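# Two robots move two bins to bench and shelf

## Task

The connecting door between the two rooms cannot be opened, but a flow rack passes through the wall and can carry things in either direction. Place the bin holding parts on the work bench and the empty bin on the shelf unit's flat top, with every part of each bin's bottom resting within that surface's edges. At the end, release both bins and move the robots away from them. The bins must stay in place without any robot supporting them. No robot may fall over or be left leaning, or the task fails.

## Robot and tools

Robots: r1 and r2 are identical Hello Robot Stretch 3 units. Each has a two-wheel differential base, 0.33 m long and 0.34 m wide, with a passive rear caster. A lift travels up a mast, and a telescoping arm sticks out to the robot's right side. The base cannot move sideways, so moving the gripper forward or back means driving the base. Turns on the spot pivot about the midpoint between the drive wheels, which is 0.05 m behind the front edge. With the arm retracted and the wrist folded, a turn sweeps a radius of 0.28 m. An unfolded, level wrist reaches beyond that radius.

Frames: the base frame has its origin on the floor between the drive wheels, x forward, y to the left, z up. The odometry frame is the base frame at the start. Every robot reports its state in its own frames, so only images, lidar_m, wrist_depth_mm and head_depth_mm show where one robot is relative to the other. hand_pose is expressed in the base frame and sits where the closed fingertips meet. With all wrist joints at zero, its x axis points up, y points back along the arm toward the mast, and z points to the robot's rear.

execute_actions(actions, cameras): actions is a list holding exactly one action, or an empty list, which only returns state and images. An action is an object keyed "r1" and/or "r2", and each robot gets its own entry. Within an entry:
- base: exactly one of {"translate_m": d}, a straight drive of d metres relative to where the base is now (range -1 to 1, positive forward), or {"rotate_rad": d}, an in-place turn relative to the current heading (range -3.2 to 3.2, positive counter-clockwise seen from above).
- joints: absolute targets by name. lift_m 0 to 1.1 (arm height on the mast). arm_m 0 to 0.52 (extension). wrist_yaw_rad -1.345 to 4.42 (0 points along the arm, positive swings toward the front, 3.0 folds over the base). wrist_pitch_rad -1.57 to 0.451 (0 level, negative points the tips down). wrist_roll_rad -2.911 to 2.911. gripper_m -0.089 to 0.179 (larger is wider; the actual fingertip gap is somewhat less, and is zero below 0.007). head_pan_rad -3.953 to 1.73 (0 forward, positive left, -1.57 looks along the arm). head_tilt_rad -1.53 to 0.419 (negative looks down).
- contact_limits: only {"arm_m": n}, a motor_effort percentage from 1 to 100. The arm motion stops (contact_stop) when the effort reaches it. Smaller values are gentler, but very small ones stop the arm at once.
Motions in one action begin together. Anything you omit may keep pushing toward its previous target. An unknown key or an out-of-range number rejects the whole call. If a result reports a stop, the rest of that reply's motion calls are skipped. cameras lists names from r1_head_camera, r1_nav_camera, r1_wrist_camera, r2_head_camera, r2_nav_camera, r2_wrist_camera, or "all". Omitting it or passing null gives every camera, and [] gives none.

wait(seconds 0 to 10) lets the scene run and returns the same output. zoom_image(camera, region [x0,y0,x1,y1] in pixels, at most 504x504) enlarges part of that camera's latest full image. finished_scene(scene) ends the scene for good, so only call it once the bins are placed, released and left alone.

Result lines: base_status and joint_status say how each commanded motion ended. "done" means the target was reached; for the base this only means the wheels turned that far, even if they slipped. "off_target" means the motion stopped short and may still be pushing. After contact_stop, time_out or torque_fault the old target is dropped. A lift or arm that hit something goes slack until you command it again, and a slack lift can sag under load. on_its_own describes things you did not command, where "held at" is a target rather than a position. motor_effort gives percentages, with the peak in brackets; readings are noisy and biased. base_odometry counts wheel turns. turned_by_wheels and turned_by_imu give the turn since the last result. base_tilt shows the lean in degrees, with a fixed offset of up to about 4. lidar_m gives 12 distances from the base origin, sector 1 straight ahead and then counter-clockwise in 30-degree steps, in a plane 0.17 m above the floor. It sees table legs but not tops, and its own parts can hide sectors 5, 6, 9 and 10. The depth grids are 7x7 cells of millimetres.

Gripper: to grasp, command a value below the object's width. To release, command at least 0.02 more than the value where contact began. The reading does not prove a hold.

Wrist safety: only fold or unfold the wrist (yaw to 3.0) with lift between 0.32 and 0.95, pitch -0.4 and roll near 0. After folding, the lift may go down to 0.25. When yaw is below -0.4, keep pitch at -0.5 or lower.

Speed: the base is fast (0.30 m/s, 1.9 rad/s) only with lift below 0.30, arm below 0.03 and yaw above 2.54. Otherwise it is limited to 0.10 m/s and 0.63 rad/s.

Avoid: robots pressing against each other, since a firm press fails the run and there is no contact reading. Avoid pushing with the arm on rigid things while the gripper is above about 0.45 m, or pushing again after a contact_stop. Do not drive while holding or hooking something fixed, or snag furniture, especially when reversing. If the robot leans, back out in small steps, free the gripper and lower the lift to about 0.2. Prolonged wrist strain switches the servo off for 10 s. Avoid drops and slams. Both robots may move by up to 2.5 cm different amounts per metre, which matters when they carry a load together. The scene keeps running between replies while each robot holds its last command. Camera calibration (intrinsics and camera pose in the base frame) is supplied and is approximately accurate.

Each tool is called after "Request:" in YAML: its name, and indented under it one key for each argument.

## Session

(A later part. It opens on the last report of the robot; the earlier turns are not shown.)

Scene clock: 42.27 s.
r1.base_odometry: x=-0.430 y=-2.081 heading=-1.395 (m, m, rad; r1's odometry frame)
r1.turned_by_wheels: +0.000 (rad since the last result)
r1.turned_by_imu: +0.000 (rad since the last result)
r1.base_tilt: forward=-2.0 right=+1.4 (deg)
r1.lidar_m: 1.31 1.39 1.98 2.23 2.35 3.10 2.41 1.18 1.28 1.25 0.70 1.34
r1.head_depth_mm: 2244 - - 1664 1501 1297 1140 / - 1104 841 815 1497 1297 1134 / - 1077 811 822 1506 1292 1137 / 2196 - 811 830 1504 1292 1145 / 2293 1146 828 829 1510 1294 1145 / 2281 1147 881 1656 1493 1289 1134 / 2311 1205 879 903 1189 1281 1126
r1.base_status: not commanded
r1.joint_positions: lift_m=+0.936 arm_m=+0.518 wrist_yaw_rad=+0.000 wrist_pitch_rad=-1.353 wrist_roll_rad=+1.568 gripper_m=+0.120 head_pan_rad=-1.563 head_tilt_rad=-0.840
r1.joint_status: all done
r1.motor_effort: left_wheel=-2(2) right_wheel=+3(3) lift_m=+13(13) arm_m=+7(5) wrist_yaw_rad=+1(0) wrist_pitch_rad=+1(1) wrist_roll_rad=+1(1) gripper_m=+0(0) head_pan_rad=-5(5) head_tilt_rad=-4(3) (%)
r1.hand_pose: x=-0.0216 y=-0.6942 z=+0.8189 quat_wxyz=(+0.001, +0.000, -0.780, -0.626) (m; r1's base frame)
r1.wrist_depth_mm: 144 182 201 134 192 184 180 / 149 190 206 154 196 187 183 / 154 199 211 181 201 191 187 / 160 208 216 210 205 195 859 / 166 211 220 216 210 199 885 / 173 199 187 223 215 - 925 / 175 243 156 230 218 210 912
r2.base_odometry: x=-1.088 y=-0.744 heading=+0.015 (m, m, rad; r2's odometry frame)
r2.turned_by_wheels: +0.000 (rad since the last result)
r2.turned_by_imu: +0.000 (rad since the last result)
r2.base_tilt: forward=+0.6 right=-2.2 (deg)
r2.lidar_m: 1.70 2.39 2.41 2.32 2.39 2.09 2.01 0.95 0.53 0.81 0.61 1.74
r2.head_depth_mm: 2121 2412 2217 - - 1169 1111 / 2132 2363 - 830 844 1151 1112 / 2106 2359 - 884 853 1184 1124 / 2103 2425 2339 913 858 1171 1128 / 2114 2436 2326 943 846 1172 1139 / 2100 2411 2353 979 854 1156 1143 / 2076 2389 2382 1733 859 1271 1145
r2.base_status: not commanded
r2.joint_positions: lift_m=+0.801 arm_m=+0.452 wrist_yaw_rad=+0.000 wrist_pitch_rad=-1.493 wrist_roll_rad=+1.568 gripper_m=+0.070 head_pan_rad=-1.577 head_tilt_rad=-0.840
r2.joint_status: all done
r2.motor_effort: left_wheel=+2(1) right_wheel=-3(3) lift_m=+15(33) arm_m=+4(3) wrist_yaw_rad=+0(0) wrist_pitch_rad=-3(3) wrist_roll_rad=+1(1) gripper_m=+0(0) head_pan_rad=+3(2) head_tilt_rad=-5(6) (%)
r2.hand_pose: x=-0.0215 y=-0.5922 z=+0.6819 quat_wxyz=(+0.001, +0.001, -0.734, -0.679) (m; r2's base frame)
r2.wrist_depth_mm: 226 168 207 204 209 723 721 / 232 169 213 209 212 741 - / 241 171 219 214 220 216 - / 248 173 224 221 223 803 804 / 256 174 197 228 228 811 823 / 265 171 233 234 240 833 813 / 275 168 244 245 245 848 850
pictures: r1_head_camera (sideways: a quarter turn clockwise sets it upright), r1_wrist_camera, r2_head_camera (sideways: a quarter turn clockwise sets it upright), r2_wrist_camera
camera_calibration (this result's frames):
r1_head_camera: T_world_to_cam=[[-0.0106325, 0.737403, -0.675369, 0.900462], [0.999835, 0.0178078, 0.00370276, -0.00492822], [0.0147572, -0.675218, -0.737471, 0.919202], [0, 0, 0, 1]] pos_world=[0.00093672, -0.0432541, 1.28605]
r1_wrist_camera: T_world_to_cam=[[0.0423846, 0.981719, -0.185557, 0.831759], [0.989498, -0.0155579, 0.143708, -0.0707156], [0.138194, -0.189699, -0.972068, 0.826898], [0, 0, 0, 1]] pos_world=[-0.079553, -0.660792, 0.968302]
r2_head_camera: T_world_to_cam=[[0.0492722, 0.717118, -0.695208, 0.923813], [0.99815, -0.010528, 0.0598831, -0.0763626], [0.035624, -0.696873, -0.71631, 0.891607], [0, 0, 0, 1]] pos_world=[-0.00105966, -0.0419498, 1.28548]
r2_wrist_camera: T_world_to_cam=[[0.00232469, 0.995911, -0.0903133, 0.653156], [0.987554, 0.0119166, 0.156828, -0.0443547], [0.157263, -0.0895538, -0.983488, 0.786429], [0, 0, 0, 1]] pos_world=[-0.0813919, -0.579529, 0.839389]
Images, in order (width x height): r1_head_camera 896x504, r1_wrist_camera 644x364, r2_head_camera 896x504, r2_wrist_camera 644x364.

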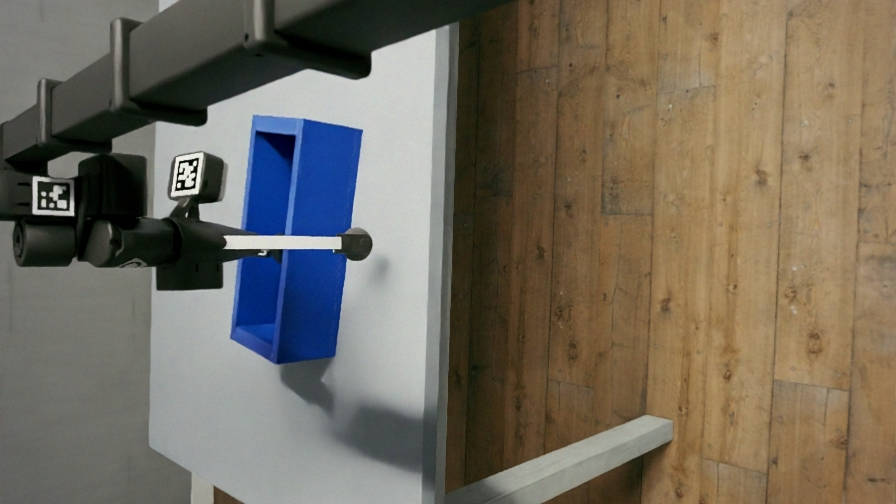

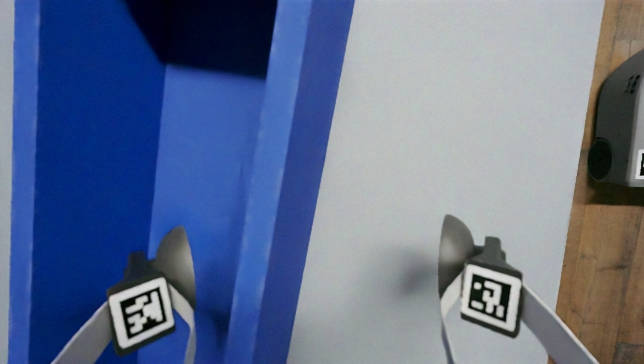

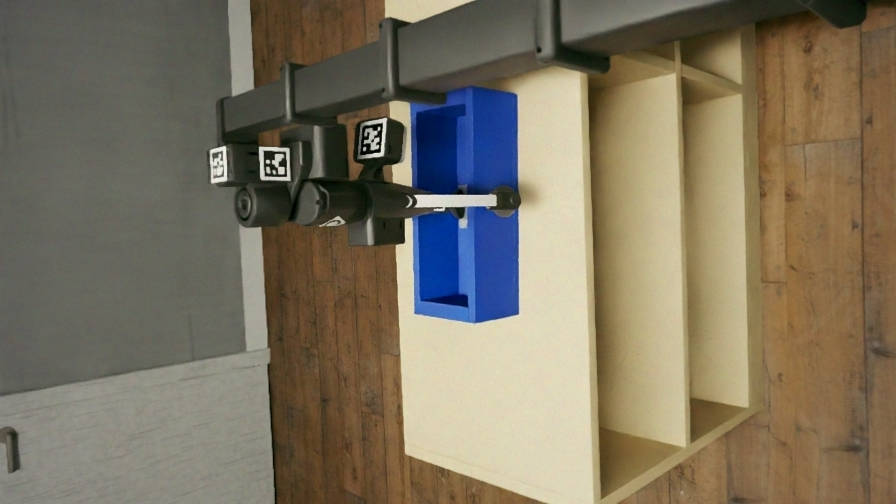

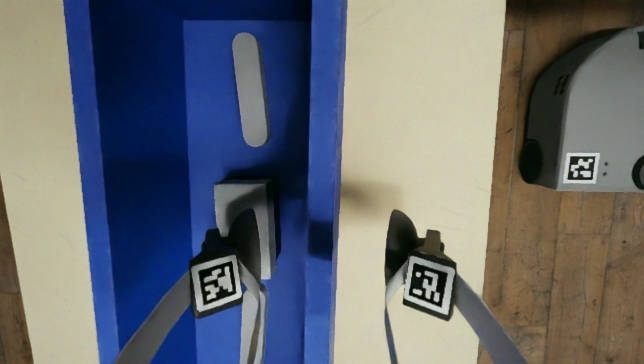

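Request:
execute_actions:
  actions:
    - {"r1":{"joints":{"gripper_m":-0.04,"lift_m":0.942,"wrist_pitch_rad":-1.42}},"r2":{"joints":{"gripper_m":-0.04}}}
  cameras: []

Request:
execute_actions:
  actions:
    - {"r1":{"joints":{"lift_m":0.98}},"r2":{"joints":{"lift_m":0.84}}}
  cameras: ["r1_wrist_camera","r2_wrist_camera"]

Request:
execute_actions:
  actions:
    - {"r1":{"base":{"translate_m":-1},"joints":{"arm_m":0.18,"lift_m":1.0,"head_tilt_rad":-1.0}},"r2":{"base":{"translate_m":1},"joints":{"lift_m":1.0,"head_pan_rad":-0.7}}}
  cameras: ["r2_head_camera"]

Request:
execute_actions:
  actions:
    - {"r1":{"base":{"translate_m":-1}},"r2":{"base":{"translate_m":0.81},"joints":{"head_pan_rad":-1.57}}}

Scene clock: 48.13 s.
r1.base_odometry: x=-0.430 y=-2.081 heading=-1.395 (m, m, rad; r1's odometry frame)
r1.turned_by_wheels: +0.000 (rad since the last result)
r1.turned_by_imu: -0.001 (rad since the last result)
r1.base_tilt: forward=-2.0 right=+1.5 (deg)
r1.lidar_m: 1.31 1.38 1.98 2.23 2.35 3.10 2.41 1.19 1.28 1.25 0.70 1.34
r1.head_depth_mm: 2207 - - 1660 1499 1289 1135 / - 1086 829 814 1491 1291 1138 / - 1065 806 820 1489 1294 1145 / 2262 - 806 824 1503 1297 1137 / 2317 1149 802 830 1507 1288 1137 / 2302 1153 854 1650 1500 1284 1129 / 2285 1199 883 904 1197 1292 1129
r1.base_status: not commanded
r1.joint_positions: lift_m=+0.941 arm_m=+0.518 wrist_yaw_rad=+0.000 wrist_pitch_rad=-1.420 wrist_roll_rad=+1.570 gripper_m=-0.039 head_pan_rad=-1.563 head_tilt_rad=-0.840
r1.joint_status: all done
r1.motor_effort: left_wheel=-2(2) right_wheel=+3(4) lift_m=+47(51) arm_m=+6(6) wrist_yaw_rad=+0(2) wrist_pitch_rad=+0(3) wrist_roll_rad=+0(1) gripper_m=-18(95) head_pan_rad=-5(5) head_tilt_rad=-4(4) (%)
r1.hand_pose: x=-0.0215 y=-0.6770 z=+0.8230 quat_wxyz=(+0.001, +0.000, -0.758, -0.652) (m; r1's base frame)
r1.wrist_depth_mm: 139 191 195 193 199 194 894 / 139 190 199 198 203 197 - / 138 189 203 203 207 204 - / 139 189 208 207 212 208 926 / 139 189 211 209 217 213 934 / 138 188 216 131 220 220 956 / 141 188 223 221 229 - 986
r2.base_odometry: x=-1.088 y=-0.744 heading=+0.015 (m, m, rad; r2's odometry frame)
r2.turned_by_wheels: +0.000 (rad since the last result)
r2.turned_by_imu: -0.001 (rad since the last result)
r2.base_tilt: forward=+0.9 right=-2.1 (deg)
r2.lidar_m: 1.71 2.39 2.41 2.32 2.40 2.10 2.01 0.95 0.53 0.82 0.61 1.74
r2.head_depth_mm: 2115 2414 2236 - - 1170 1110 / 2102 2375 - 821 844 1146 1115 / 2118 2366 - 903 855 1185 1127 / 2109 2431 2306 903 857 1167 1126 / 2108 2421 2327 941 847 1176 1131 / 2111 2390 2370 980 852 1163 1141 / 2114 2406 2413 1739 859 1271 1147
r2.base_status: not commanded
r2.joint_positions: lift_m=+0.800 arm_m=+0.452 wrist_yaw_rad=+0.000 wrist_pitch_rad=-1.500 wrist_roll_rad=+1.569 gripper_m=-0.039 head_pan_rad=-1.577 head_tilt_rad=-0.840
r2.joint_status: all done
r2.motor_effort: left_wheel=+1(1) right_wheel=-3(3) lift_m=+17(17) arm_m=+3(3) wrist_yaw_rad=+0(0) wrist_pitch_rad=-1(5) wrist_roll_rad=+0(1) gripper_m=-18(94) head_pan_rad=+3(4) head_tilt_rad=-6(5) (%)
r2.hand_pose: x=-0.0215 y=-0.5904 z=+0.6818 quat_wxyz=(+0.001, +0.000, -0.731, -0.682) (m; r2's base frame)
r2.wrist_depth_mm: 226 168 205 202 207 750 731 / 231 169 212 209 213 212 - / 238 171 216 215 218 769 - / 247 172 220 220 224 828 777 / 253 172 199 142 231 806 819 / 261 172 237 146 235 818 831 / 270 180 241 241 246 855 846
pictures: none
No camera images: the call's "cameras" was empty. Leave "cameras" out to get every camera's image.

Scene clock: 49.30 s.
r1.base_odometry: x=-0.430 y=-2.081 heading=-1.395 (m, m, rad; r1's odometry frame)
r1.turned_by_wheels: +0.000 (rad since the last result)
r1.turned_by_imu: +0.000 (rad since the last result)
r1.base_tilt: forward=-1.9 right=+1.5 (deg)
r1.lidar_m: 1.31 1.38 1.98 2.23 2.36 3.11 2.41 1.19 1.28 1.25 0.70 1.34
r1.head_depth_mm: - - 860 788 1503 1298 1134 / 2299 1153 832 815 1520 1302 1138 / 2365 1103 789 820 1500 1295 1133 / - 809 789 822 1497 1299 1130 / 2282 1147 783 829 1495 1292 1139 / 2283 1151 855 1642 1485 1294 1130 / 2290 1197 880 904 1190 1276 1132
r1.base_status: not commanded
r1.joint_positions: lift_m=+0.979 arm_m=+0.518 wrist_yaw_rad=+0.000 wrist_pitch_rad=-1.420 wrist_roll_rad=+1.570 gripper_m=-0.039 head_pan_rad=-1.563 head_tilt_rad=-0.840
r1.joint_status: all done
r1.motor_effort: left_wheel=-2(2) right_wheel=+3(3) lift_m=+49(51) arm_m=+7(5) wrist_yaw_rad=+0(0) wrist_pitch_rad=+0(0) wrist_roll_rad=+0(0) gripper_m=-18(18) head_pan_rad=-5(5) head_tilt_rad=-3(3) (%)
r1.hand_pose: x=-0.0215 y=-0.6769 z=+0.8610 quat_wxyz=(+0.001, +0.000, -0.758, -0.652) (m; r1's base frame)
r1.wrist_depth_mm: 139 190 195 195 235 231 907 / 139 190 198 198 240 237 - / 138 190 203 203 244 929 - / 139 189 206 207 249 947 939 / 142 189 212 209 256 - 992 / 141 188 216 130 260 - 988 / 144 188 223 222 269 - -
r2.base_odometry: x=-1.088 y=-0.744 heading=+0.015 (m, m, rad; r2's odometry frame)
r2.turned_by_wheels: +0.000 (rad since the last result)
r2.turned_by_imu: +0.000 (rad since the last result)
r2.base_tilt: forward=+0.8 right=-2.2 (deg)
r2.lidar_m: 1.70 2.39 2.42 2.31 2.40 2.09 2.01 0.95 0.53 0.82 0.60 1.74
r2.head_depth_mm: 2085 2438 2381 - 838 1171 1110 / 2118 2327 - 830 844 1147 1113 / 2114 2323 - 823 851 1187 1125 / 2124 2396 2365 856 857 1171 1128 / 2119 2421 2324 900 846 1174 1133 / 2083 2407 2374 984 850 1164 1141 / 2097 2386 2387 1732 857 1271 1150
r2.base_status: not commanded
r2.joint_positions: lift_m=+0.839 arm_m=+0.452 wrist_yaw_rad=+0.000 wrist_pitch_rad=-1.503 wrist_roll_rad=+1.569 gripper_m=-0.039 head_pan_rad=-1.577 head_tilt_rad=-0.840
r2.joint_status: all done
r2.motor_effort: left_wheel=+1(1) right_wheel=-3(3) lift_m=+38(40) arm_m=+3(3) wrist_yaw_rad=+0(1) wrist_pitch_rad=+1(1) wrist_roll_rad=+1(1) gripper_m=-18(19) head_pan_rad=+3(4) head_tilt_rad=-5(5) (%)
r2.hand_pose: x=-0.0215 y=-0.5897 z=+0.7206 quat_wxyz=(+0.001, +0.000, -0.730, -0.683) (m; r2's base frame)
r2.wrist_depth_mm: 261 166 205 195 243 767 759 / 271 167 212 209 251 781 - / 279 169 220 217 255 826 - / 286 170 223 219 264 840 819 / 633 171 201 143 269 862 841 / - 172 237 147 275 893 860 / - 183 240 242 286 952 881
pictures: r1_wrist_camera, r2_wrist_camera
camera_calibration (this result's frames):
r1_wrist_camera: T_world_to_cam=[[0.0437775, 0.991938, -0.118925, 0.772171], [0.989421, -0.0265678, 0.142617, -0.0830133], [0.138308, -0.12391, -0.982607, 0.924636], [0, 0, 0, 1]] pos_world=[-0.0795531, -0.653579, 1.01222]
r2_wrist_camera: T_world_to_cam=[[0.00311877, 0.99676, -0.0803684, 0.647489], [0.987553, 0.00956836, 0.156993, -0.0519636], [0.157254, -0.0798577, -0.984324, 0.831066], [0, 0, 0, 1]] pos_world=[-0.0813909, -0.578527, 0.878234]
Images, in order (width x height): r1_wrist_camera 644x364, r2_wrist_camera 644x364.

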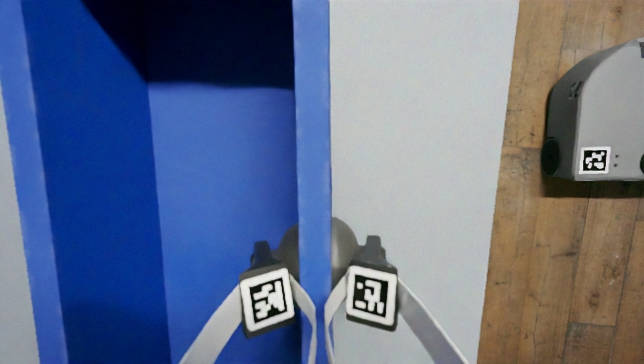

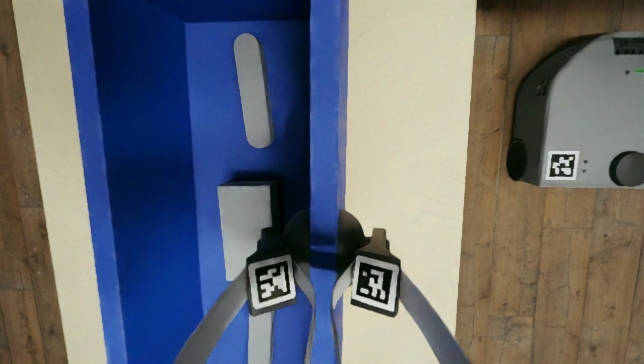

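Scene clock: 60.27 s.
r1.base_odometry: x=-0.605 y=-1.096 heading=-1.395 (m, m, rad; r1's odometry frame)
r1.turned_by_wheels: +0.000 (rad since the last result)
r1.turned_by_imu: -0.002 (rad since the last result)
r1.base_tilt: forward=-1.9 right=+1.5 (deg)
r1.lidar_m: 2.31 2.44 2.34 2.28 2.41 2.07 1.41 1.44 2.56 0.54 1.26 1.47
r1.head_depth_mm: 2251 2119 1775 1507 1391 1227 1105 / - - 570 524 1375 1229 1136 / - - 578 522 1382 1235 - / 1096 - 577 940 1352 1222 - / 1083 893 576 519 1380 1224 1112 / 1073 868 562 517 1381 1232 1107 / 1070 867 746 1563 1364 1229 1108
r1.base_status: done
r1.joint_positions: lift_m=+0.999 arm_m=+0.180 wrist_yaw_rad=+0.000 wrist_pitch_rad=-1.421 wrist_roll_rad=+1.570 gripper_m=-0.039 head_pan_rad=-1.563 head_tilt_rad=-0.988
r1.joint_status: all done
r1.motor_effort: left_wheel=-1(5) right_wheel=+4(6) lift_m=+49(49) arm_m=-6(11) wrist_yaw_rad=+0(1) wrist_pitch_rad=+1(1) wrist_roll_rad=+0(0) gripper_m=-18(17) head_pan_rad=-5(5) head_tilt_rad=-3(14) (%)
r1.hand_pose: x=-0.0215 y=-0.3394 z=+0.8810 quat_wxyz=(+0.001, +0.000, -0.758, -0.653) (m; r1's base frame)
r1.wrist_depth_mm: 139 191 194 194 970 954 917 / 140 190 200 198 988 - 935 / 139 190 202 203 - - 946 / 139 189 208 207 - - - / 141 188 212 208 - - - / 141 188 217 130 - - - / 145 188 221 222 - - -
r2.base_odometry: x=-0.088 y=-0.729 heading=+0.015 (m, m, rad; r2's odometry frame)
r2.turned_by_wheels: +0.000 (rad since the last result)
r2.turned_by_imu: -0.003 (rad since the last result)
r2.base_tilt: forward=+0.7 right=-2.2 (deg)
r2.lidar_m: 1.31 1.36 1.84 2.33 2.41 3.13 3.00 0.78 0.87 2.42 0.94 0.74
r2.head_depth_mm: 1907 2271 2236 1788 1495 1264 1111 / 1711 1985 2179 1799 1495 1275 1111 / 1559 1799 1115 1256 1465 1293 1124 / 1446 1642 1178 1204 1411 1297 1127 / 1337 1449 1310 1077 1280 1307 1139 / 1237 1454 1310 1710 1547 1316 1145 / 1150 1425 1340 1611 1561 1325 1154
r2.base_status: done
r2.joint_positions: lift_m=+0.999 arm_m=+0.452 wrist_yaw_rad=+0.000 wrist_pitch_rad=-1.503 wrist_roll_rad=+1.569 gripper_m=-0.039 head_pan_rad=-0.707 head_tilt_rad=-0.840
r2.joint_status: all done
r2.motor_effort: left_wheel=+2(7) right_wheel=-4(5) lift_m=+38(39) arm_m=+3(4) wrist_yaw_rad=+1(1) wrist_pitch_rad=+1(1) wrist_roll_rad=+0(1) gripper_m=-18(19) head_pan_rad=+3(36) head_tilt_rad=-6(5) (%)
r2.hand_pose: x=-0.0215 y=-0.5897 z=+0.8806 quat_wxyz=(+0.001, +0.000, -0.730, -0.683) (m; r2's base frame)
r2.wrist_depth_mm: - 167 205 200 948 912 897 / - 168 214 208 964 950 - / - 169 218 215 - 990 - / - 170 225 220 - - 956 / - 171 200 142 - - - / - 171 239 148 - - - / - 184 238 242 - - -
pictures: r2_head_camera (sideways: a quarter turn clockwise sets it upright)
camera_calibration (this result's frames):
r2_head_camera: T_world_to_cam=[[-0.516234, 0.500262, -0.695155, 0.927193], [0.651906, 0.755932, 0.0598828, -0.0742501], [0.555447, -0.422262, -0.716361, 0.888504], [0, 0, 0, 1]] pos_world=[0.0335362, -0.0325299, 1.28548]
Images, in order (width x height): r2_head_camera 896x504.

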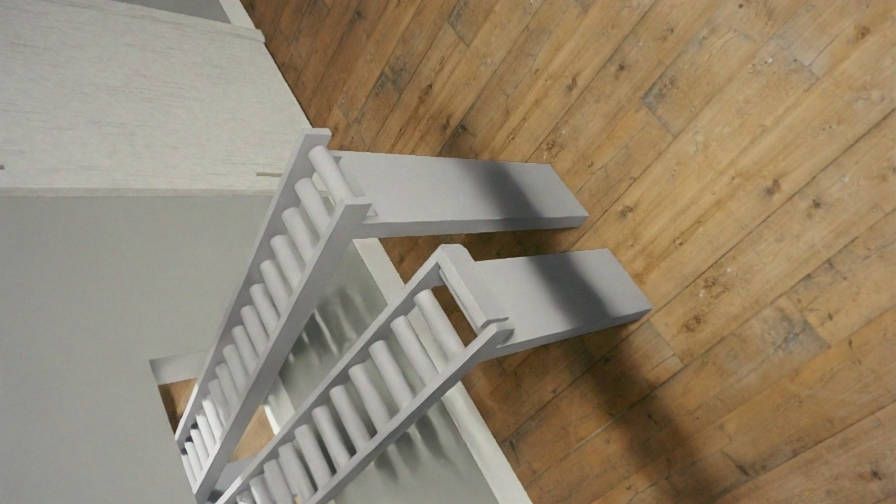

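Scene clock: 71.23 s.
r1.base_odometry: x=-0.780 y=-0.112 heading=-1.395 (m, m, rad; r1's odometry frame)
r1.turned_by_wheels: +0.000 (rad since the last result)
r1.turned_by_imu: -0.003 (rad since the last result)
r1.base_tilt: forward=-1.9 right=+1.5 (deg)
r1.lidar_m: 2.42 3.18 2.40 2.35 1.37 1.04 1.02 0.47 0.55 2.44 1.47 1.06
r1.head_depth_mm: 2211 2147 920 1099 1183 1171 1105 / - - 569 526 1378 1231 1151 / - - 580 523 1377 1221 - / 2234 - 578 1486 1375 1232 - / 2295 2225 577 518 1372 1227 1101 / 2298 2168 563 518 1376 1223 1105 / 2327 2155 1815 1558 1380 1230 1106
r1.base_status: done
r1.joint_positions: lift_m=+0.999 arm_m=+0.180 wrist_yaw_rad=+0.000 wrist_pitch_rad=-1.421 wrist_roll_rad=+1.570 gripper_m=-0.039 head_pan_rad=-1.563 head_tilt_rad=-0.988
r1.joint_status: not commanded
r1.motor_effort: left_wheel=-2(6) right_wheel=+4(5) lift_m=+49(49) arm_m=-6(6) wrist_yaw_rad=-1(1) wrist_pitch_rad=+1(1) wrist_roll_rad=+0(0) gripper_m=-18(18) head_pan_rad=-5(5) head_tilt_rad=-3(3) (%)
r1.hand_pose: x=-0.0215 y=-0.3394 z=+0.8810 quat_wxyz=(+0.001, +0.000, -0.758, -0.653) (m; r1's base frame)
r1.wrist_depth_mm: 139 191 195 193 978 943 904 / 139 190 198 198 1000 - 932 / 142 189 203 203 - - 963 / 142 189 207 208 - - 987 / 142 188 213 209 - - - / 145 188 216 130 - - - / 148 187 223 222 - - -
r2.base_odometry: x=+0.722 y=-0.717 heading=+0.015 (m, m, rad; r2's odometry frame)
r2.turned_by_wheels: +0.000 (rad since the last result)
r2.turned_by_imu: -0.003 (rad since the last result)
r2.base_tilt: forward=+0.6 right=-2.3 (deg)
r2.lidar_m: 0.50 0.52 0.70 1.86 2.42 3.30 2.08 1.50 0.32 0.37 0.72 0.52
r2.head_depth_mm: - 2412 2232 1774 1476 728 1108 / - 2313 730 828 903 749 1058 / - - 737 807 1467 1064 1104 / 2102 2429 754 798 1521 759 1132 / 2090 2407 2096 894 1525 763 1139 / 1852 1808 1769 924 1431 755 1142 / 1285 1263 1293 953 1114 756 1117
r2.base_status: done
r2.joint_positions: lift_m=+0.999 arm_m=+0.452 wrist_yaw_rad=+0.000 wrist_pitch_rad=-1.503 wrist_roll_rad=+1.569 gripper_m=-0.039 head_pan_rad=-1.563 head_tilt_rad=-0.840
r2.joint_status: all done
r2.motor_effort: left_wheel=+1(6) right_wheel=-4(8) lift_m=+39(38) arm_m=+3(3) wrist_yaw_rad=+1(1) wrist_pitch_rad=+1(1) wrist_roll_rad=+1(1) gripper_m=-19(18) head_pan_rad=-3(31) head_tilt_rad=-5(5) (%)
r2.hand_pose: x=-0.0215 y=-0.5897 z=+0.8806 quat_wxyz=(+0.001, +0.000, -0.730, -0.683) (m; r2's base frame)
r2.wrist_depth_mm: - 168 205 198 896 411 898 / - 168 214 208 976 453 - / - 169 221 215 852 445 - / - 170 223 219 - 455 952 / - 171 202 143 - 455 - / - 171 238 148 - 469 - / 888 184 240 242 898 467 876
pictures: r1_head_camera (sideways: a quarter turn clockwise sets it upright), r1_nav_camera (sideways: a quarter turn counterclockwise sets it upright), r1_wrist_camera, r2_head_camera (sideways: a quarter turn clockwise sets it upright), r2_nav_camera (sideways: a quarter turn counterclockwise sets it upright), r2_wrist_camera
camera_calibration (this result's frames):
r1_head_camera: T_world_to_cam=[[-0.0113169, 0.82889, -0.559297, 0.749234], [0.99984, 0.0171227, 0.00514534, -0.00680549], [0.0138416, -0.559149, -0.828951, 1.03815], [0, 0, 0, 1]] pos_world=[0.000913675, -0.0404328, 1.27966]
r1_nav_camera: T_world_to_cam=[[0.0220427, -0.805213, 0.592576, -0.732734], [-0.999744, -0.0147278, 0.0171758, 0.0392749], [-0.00510285, -0.592803, -0.805331, 1.0119], [0, 0, 0, 1]] pos_world=[0.0605798, 0.0104307, 1.24844]
r1_wrist_camera: T_world_to_cam=[[0.043457, 0.992094, -0.117732, 0.438744], [0.98943, -0.0264196, 0.142585, -0.0768234], [0.138348, -0.122684, -0.982756, 0.986652], [0, 0, 0, 1]] pos_world=[-0.0795561, -0.316258, 1.03225]
r2_head_camera: T_world_to_cam=[[0.0392602, 0.717806, -0.695135, 0.923779], [0.9982, 0.00339512, 0.0598826, -0.0763623], [0.0453442, -0.696235, -0.716381, 0.891641], [0, 0, 0, 1]] pos_world=[-0.000473608, -0.0420439, 1.28548]
r2_nav_camera: T_world_to_cam=[[-0.00174243, -0.764195, 0.644983, -0.797971], [-0.999722, 0.0165106, 0.0168615, 0.0388192], [-0.0235346, -0.644774, -0.764011, 0.95258], [0, 0, 0, 1]] pos_world=[0.0598366, 0.00375305, 1.2418]
r2_wrist_camera: T_world_to_cam=[[0.00311874, 0.996761, -0.0803591, 0.660338], [0.987553, 0.00956692, 0.156994, -0.0770819], [0.157254, -0.0798485, -0.984325, 0.988554], [0, 0, 0, 1]] pos_world=[-0.0813909, -0.578528, 1.03822]
Images, in order (width x height): r1_head_camera 896x504, r1_nav_camera 672x504, r1_wrist_camera 644x364, r2_head_camera 896x504, r2_nav_camera 672x504, r2_wrist_camera 644x364.

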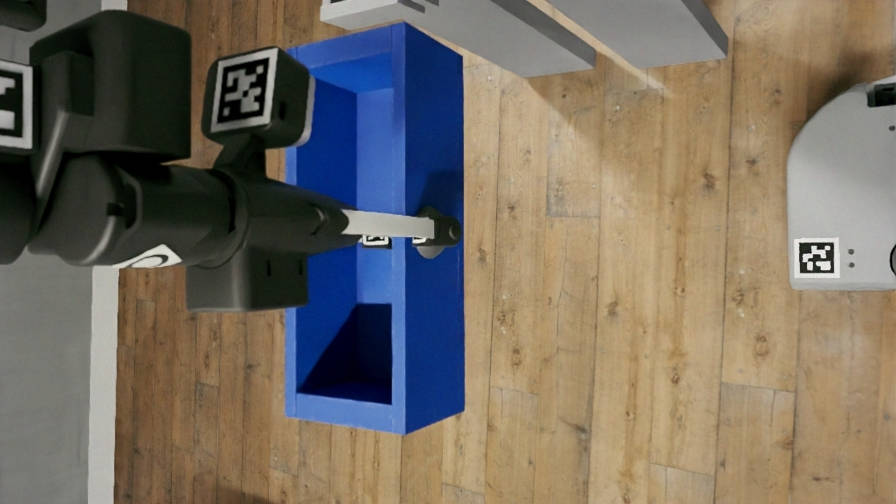

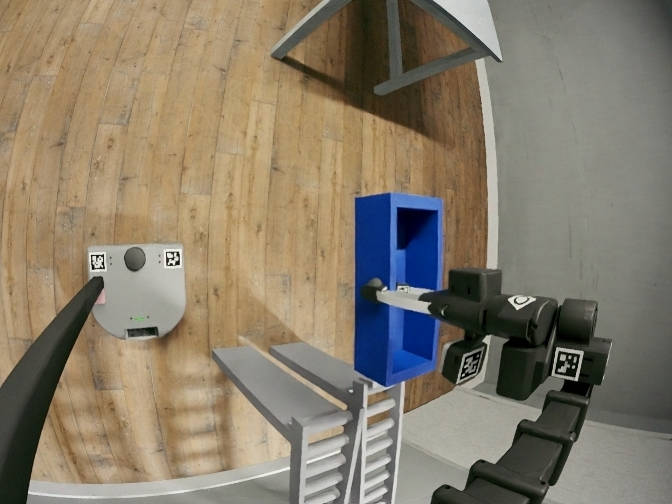

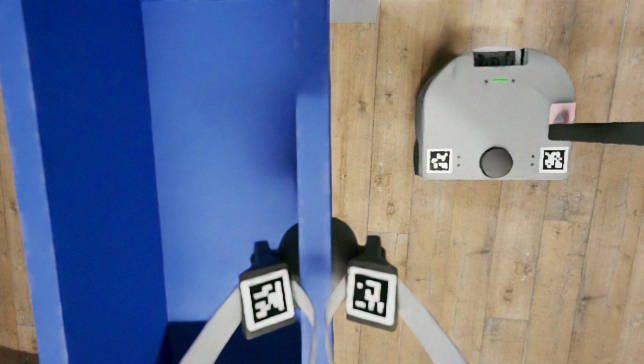

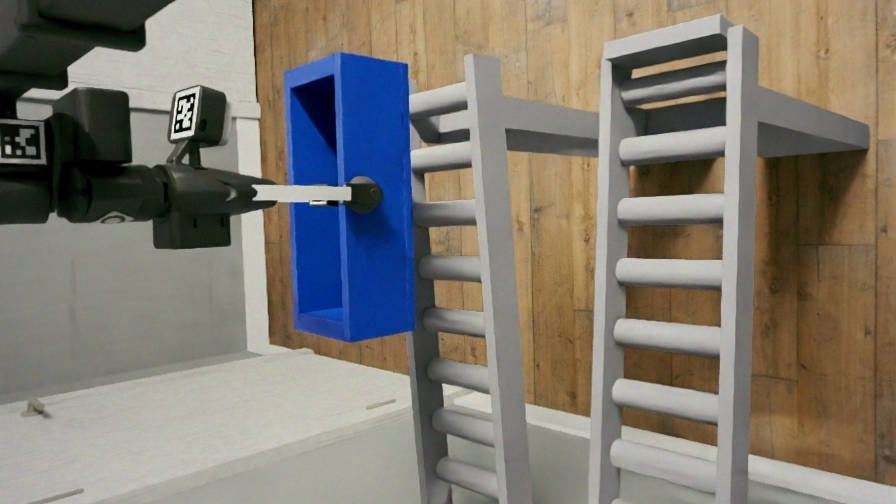

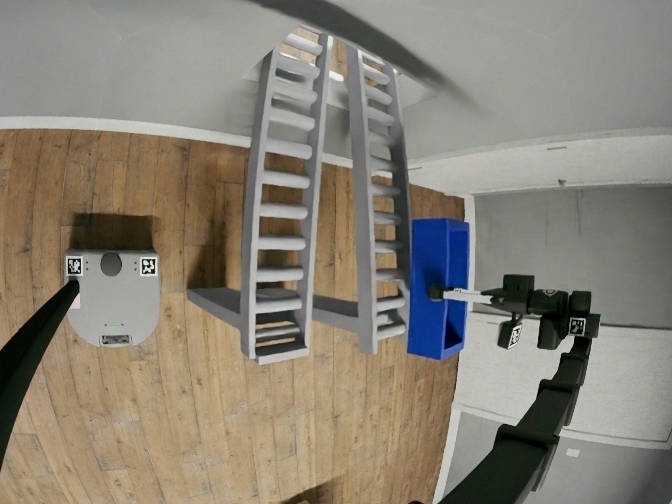

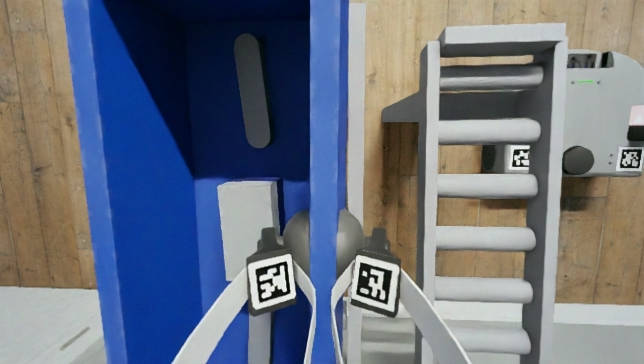

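Request:
execute_actions:
  actions:
    - {"r1":{"base":{"rotate_rad":-0.048},"joints":{"lift_m":0.935}},"r2":{"joints":{"arm_m":0.462,"lift_m":0.93}}}
  cameras: []

Request:
execute_actions:
  actions:
    - {"r1":{"base":{"translate_m":-0.47}},"r2":{"joints":{"lift_m":0.885}}}
  cameras: ["r1_head_camera","r1_wrist_camera","r2_head_camera","r2_wrist_camera"]

Scene clock: 74.97 s.
r1.base_odometry: x=-0.780 y=-0.112 heading=-1.443 (m, m, rad; r1's odometry frame)
r1.turned_by_wheels: -0.048 (rad since the last result)
r1.turned_by_imu: -0.049 (rad since the last result)
r1.base_tilt: forward=-1.9 right=+1.4 (deg)
r1.lidar_m: 2.43 3.30 2.43 2.34 1.44 1.06 1.02 0.47 0.52 2.44 1.47 1.06
r1.head_depth_mm: - - 949 1018 1116 1182 1107 / - - - 574 1360 1227 1144 / 2196 - - 625 1382 1234 - / 2217 2185 - 625 1372 1235 - / 2292 2168 1822 624 1377 1232 1099 / 2283 2214 1808 566 1373 1228 1114 / 2312 2168 1824 1574 1382 1224 1108
r1.base_status: done
r1.joint_positions: lift_m=+0.936 arm_m=+0.180 wrist_yaw_rad=+0.000 wrist_pitch_rad=-1.421 wrist_roll_rad=+1.570 gripper_m=-0.039 head_pan_rad=-1.563 head_tilt_rad=-0.988
r1.joint_status: all done
r1.motor_effort: left_wheel=+2(3) right_wheel=-4(5) lift_m=+15(44) arm_m=-6(6) wrist_yaw_rad=-1(0) wrist_pitch_rad=+1(1) wrist_roll_rad=+0(0) gripper_m=-18(18) head_pan_rad=-5(5) head_tilt_rad=-3(4) (%)
r1.hand_pose: x=-0.0215 y=-0.3394 z=+0.8173 quat_wxyz=(+0.001, +0.000, -0.758, -0.653) (m; r1's base frame)
r1.wrist_depth_mm: 140 191 195 194 907 880 859 / 139 190 198 197 932 - 868 / 143 190 203 202 971 - 874 / 142 190 207 207 977 939 925 / 142 188 212 209 988 954 934 / 145 188 217 131 - 998 955 / 148 187 221 222 - - 987
r2.base_odometry: x=+0.722 y=-0.717 heading=+0.015 (m, m, rad; r2's odometry frame)
r2.turned_by_wheels: +0.000 (rad since the last result)
r2.turned_by_imu: -0.001 (rad since the last result)
r2.base_tilt: forward=+0.7 right=-2.3 (deg)
r2.lidar_m: 0.50 0.52 0.70 1.86 2.42 3.28 2.08 1.50 0.32 0.37 0.71 0.52
r2.head_depth_mm: 2031 - 2153 1737 1477 731 1107 / 2014 2471 819 767 899 749 1058 / 2014 - 818 770 1484 1067 1103 / 2089 2416 2288 770 1515 759 1129 / 2095 2429 2316 801 1530 765 1139 / 1840 1824 1771 919 1426 755 1138 / 1287 1265 1297 953 1115 755 1116
r2.base_status: not commanded
r2.joint_positions: lift_m=+0.930 arm_m=+0.462 wrist_yaw_rad=+0.000 wrist_pitch_rad=-1.504 wrist_roll_rad=+1.569 gripper_m=-0.039 head_pan_rad=-1.563 head_tilt_rad=-0.840
r2.joint_status: all done
r2.motor_effort: left_wheel=+2(2) right_wheel=-4(4) lift_m=+18(37) arm_m=+3(7) wrist_yaw_rad=+0(0) wrist_pitch_rad=+1(1) wrist_roll_rad=+1(1) gripper_m=-19(18) head_pan_rad=-4(3) head_tilt_rad=-5(5) (%)
r2.hand_pose: x=-0.0215 y=-0.5995 z=+0.8118 quat_wxyz=(+0.001, +0.000, -0.730, -0.683) (m; r2's base frame)
r2.wrist_depth_mm: 930 166 203 197 852 358 343 / 950 168 212 210 894 380 366 / - 169 220 217 557 385 370 / - 170 223 220 927 386 377 / - 171 200 142 978 910 906 / - 171 240 146 395 967 965 / 884 184 238 242 875 812 412
pictures: none
No camera images: the call's "cameras" was empty. Leave "cameras" out to get every camera's image.

Scene clock: 80.83 s.
r1.base_odometry: x=-0.839 y=+0.355 heading=-1.443 (m, m, rad; r1's odometry frame)
r1.turned_by_wheels: +0.000 (rad since the last result)
r1.turned_by_imu: -0.001 (rad since the last result)
r1.base_tilt: forward=-1.9 right=+1.5 (deg)
r1.lidar_m: 2.88 3.32 2.43 2.07 0.77 0.57 0.55 0.57 0.78 0.31 0.31 1.49
r1.head_depth_mm: - - 937 766 1314 1226 1110 / - - - 571 1309 1226 1143 / 2186 - - 625 1314 1233 - / 2225 2176 - 626 1318 1230 - / 2274 2192 957 624 693 1188 1107 / 2263 2163 1815 566 1323 1231 1103 / 2289 2172 1832 1556 1369 1231 1102
r1.base_status: done
r1.joint_positions: lift_m=+0.936 arm_m=+0.180 wrist_yaw_rad=+0.000 wrist_pitch_rad=-1.421 wrist_roll_rad=+1.570 gripper_m=-0.039 head_pan_rad=-1.563 head_tilt_rad=-0.988
r1.joint_status: not commanded
r1.motor_effort: left_wheel=+3(2) right_wheel=-3(11) lift_m=+15(15) arm_m=-5(6) wrist_yaw_rad=-1(1) wrist_pitch_rad=+1(1) wrist_roll_rad=+0(0) gripper_m=-18(18) head_pan_rad=-5(5) head_tilt_rad=-5(4) (%)
r1.hand_pose: x=-0.0215 y=-0.3394 z=+0.8173 quat_wxyz=(+0.001, +0.000, -0.758, -0.653) (m; r1's base frame)
r1.wrist_depth_mm: 139 191 195 194 909 884 850 / 139 190 198 198 932 - 888 / 138 189 204 203 603 - 895 / 138 188 208 207 979 944 912 / 141 188 212 209 991 961 940 / 145 188 217 131 - 973 955 / 149 187 223 222 - 998 968
r2.base_odometry: x=+0.722 y=-0.717 heading=+0.015 (m, m, rad; r2's odometry frame)
r2.turned_by_wheels: +0.000 (rad since the last result)
r2.turned_by_imu: -0.001 (rad since the last result)
r2.base_tilt: forward=+0.7 right=-2.1 (deg)
r2.lidar_m: 0.50 0.52 0.70 1.86 2.42 3.29 2.08 1.50 0.32 0.37 0.72 0.52
r2.head_depth_mm: 2075 2320 - 1776 1483 729 1105 / 2051 - 2163 765 901 748 1059 / 2091 - 2108 791 1473 1065 1103 / 2096 2395 2238 795 1523 758 1132 / 2093 2425 2334 839 1526 762 1139 / 1850 1811 1768 921 1430 754 1146 / 1288 1272 1292 953 1113 756 1111
r2.base_status: not commanded
r2.joint_positions: lift_m=+0.885 arm_m=+0.462 wrist_yaw_rad=+0.000 wrist_pitch_rad=-1.504 wrist_roll_rad=+1.569 gripper_m=-0.039 head_pan_rad=-1.563 head_tilt_rad=-0.840
r2.joint_status: all done
r2.motor_effort: left_wheel=+1(1) right_wheel=-4(4) lift_m=+17(19) arm_m=+4(3) wrist_yaw_rad=+0(0) wrist_pitch_rad=+1(1) wrist_roll_rad=+1(1) gripper_m=-18(19) head_pan_rad=-3(3) head_tilt_rad=-5(5) (%)
r2.hand_pose: x=-0.0215 y=-0.5995 z=+0.7668 quat_wxyz=(+0.001, +0.000, -0.730, -0.683) (m; r2's base frame)
r2.wrist_depth_mm: 906 167 202 201 818 315 317 / 946 168 208 207 469 331 325 / 953 169 217 213 558 338 326 / - 170 220 219 898 346 333 / - 173 199 141 890 911 333 / - 172 238 147 953 350 334 / 894 184 246 238 861 359 349
pictures: r1_head_camera (sideways: a quarter turn clockwise sets it upright), r1_wrist_camera, r2_head_camera (sideways: a quarter turn clockwise sets it upright), r2_wrist_camera
camera_calibration (this result's frames):
r1_head_camera: T_world_to_cam=[[-0.0113158, 0.828898, -0.559285, 0.749219], [0.99984, 0.0171213, 0.00514547, -0.00680566], [0.0138408, -0.559138, -0.828959, 1.03816], [0, 0, 0, 1]] pos_world=[0.000913619, -0.0404325, 1.27966]
r1_wrist_camera: T_world_to_cam=[[0.0434565, 0.992106, -0.11763, 0.431126], [0.98943, -0.0264337, 0.142583, -0.0677486], [0.138348, -0.122583, -0.982768, 0.924146], [0, 0, 0, 1]] pos_world=[-0.0795561, -0.316229, 0.968595]
r2_head_camera: T_world_to_cam=[[0.0392602, 0.717806, -0.695135, 0.923779], [0.9982, 0.00339513, 0.0598826, -0.0763623], [0.0453442, -0.696235, -0.716381, 0.891641], [0, 0, 0, 1]] pos_world=[-0.000473608, -0.0420439, 1.28548]
r2_wrist_camera: T_world_to_cam=[[0.00311909, 0.996817, -0.0796659, 0.660439], [0.987553, 0.00945741, 0.157, -0.0591875], [0.157254, -0.079164, -0.98438, 0.876173], [0, 0, 0, 1]] pos_world=[-0.0813909, -0.588415, 0.924395]
Images, in order (width x height): r1_head_camera 896x504, r1_wrist_camera 644x364, r2_head_camera 896x504, r2_wrist_camera 644x364.

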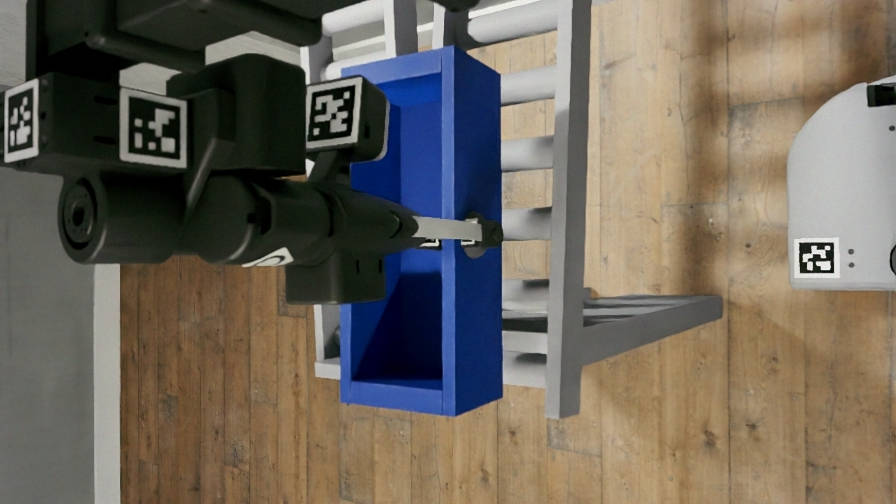

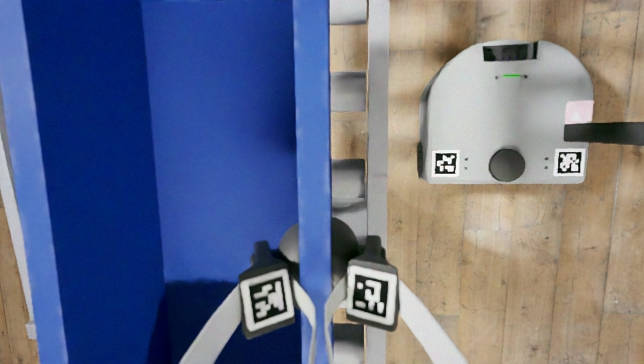

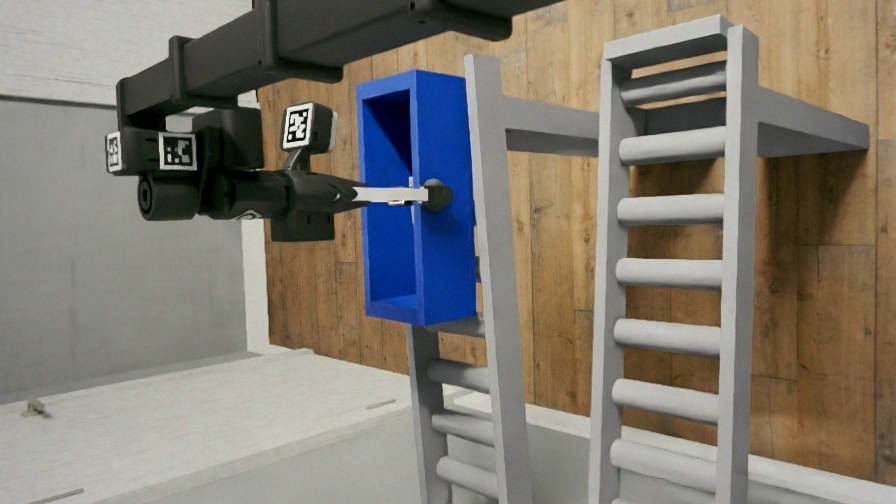

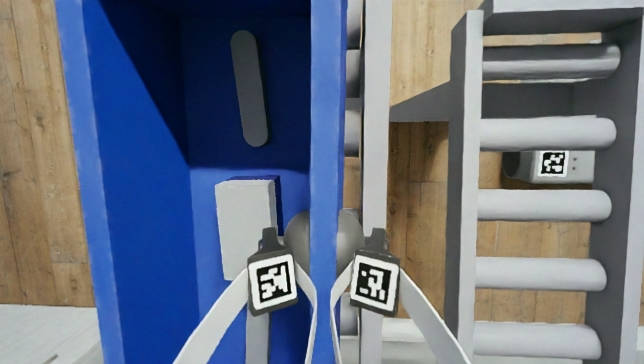

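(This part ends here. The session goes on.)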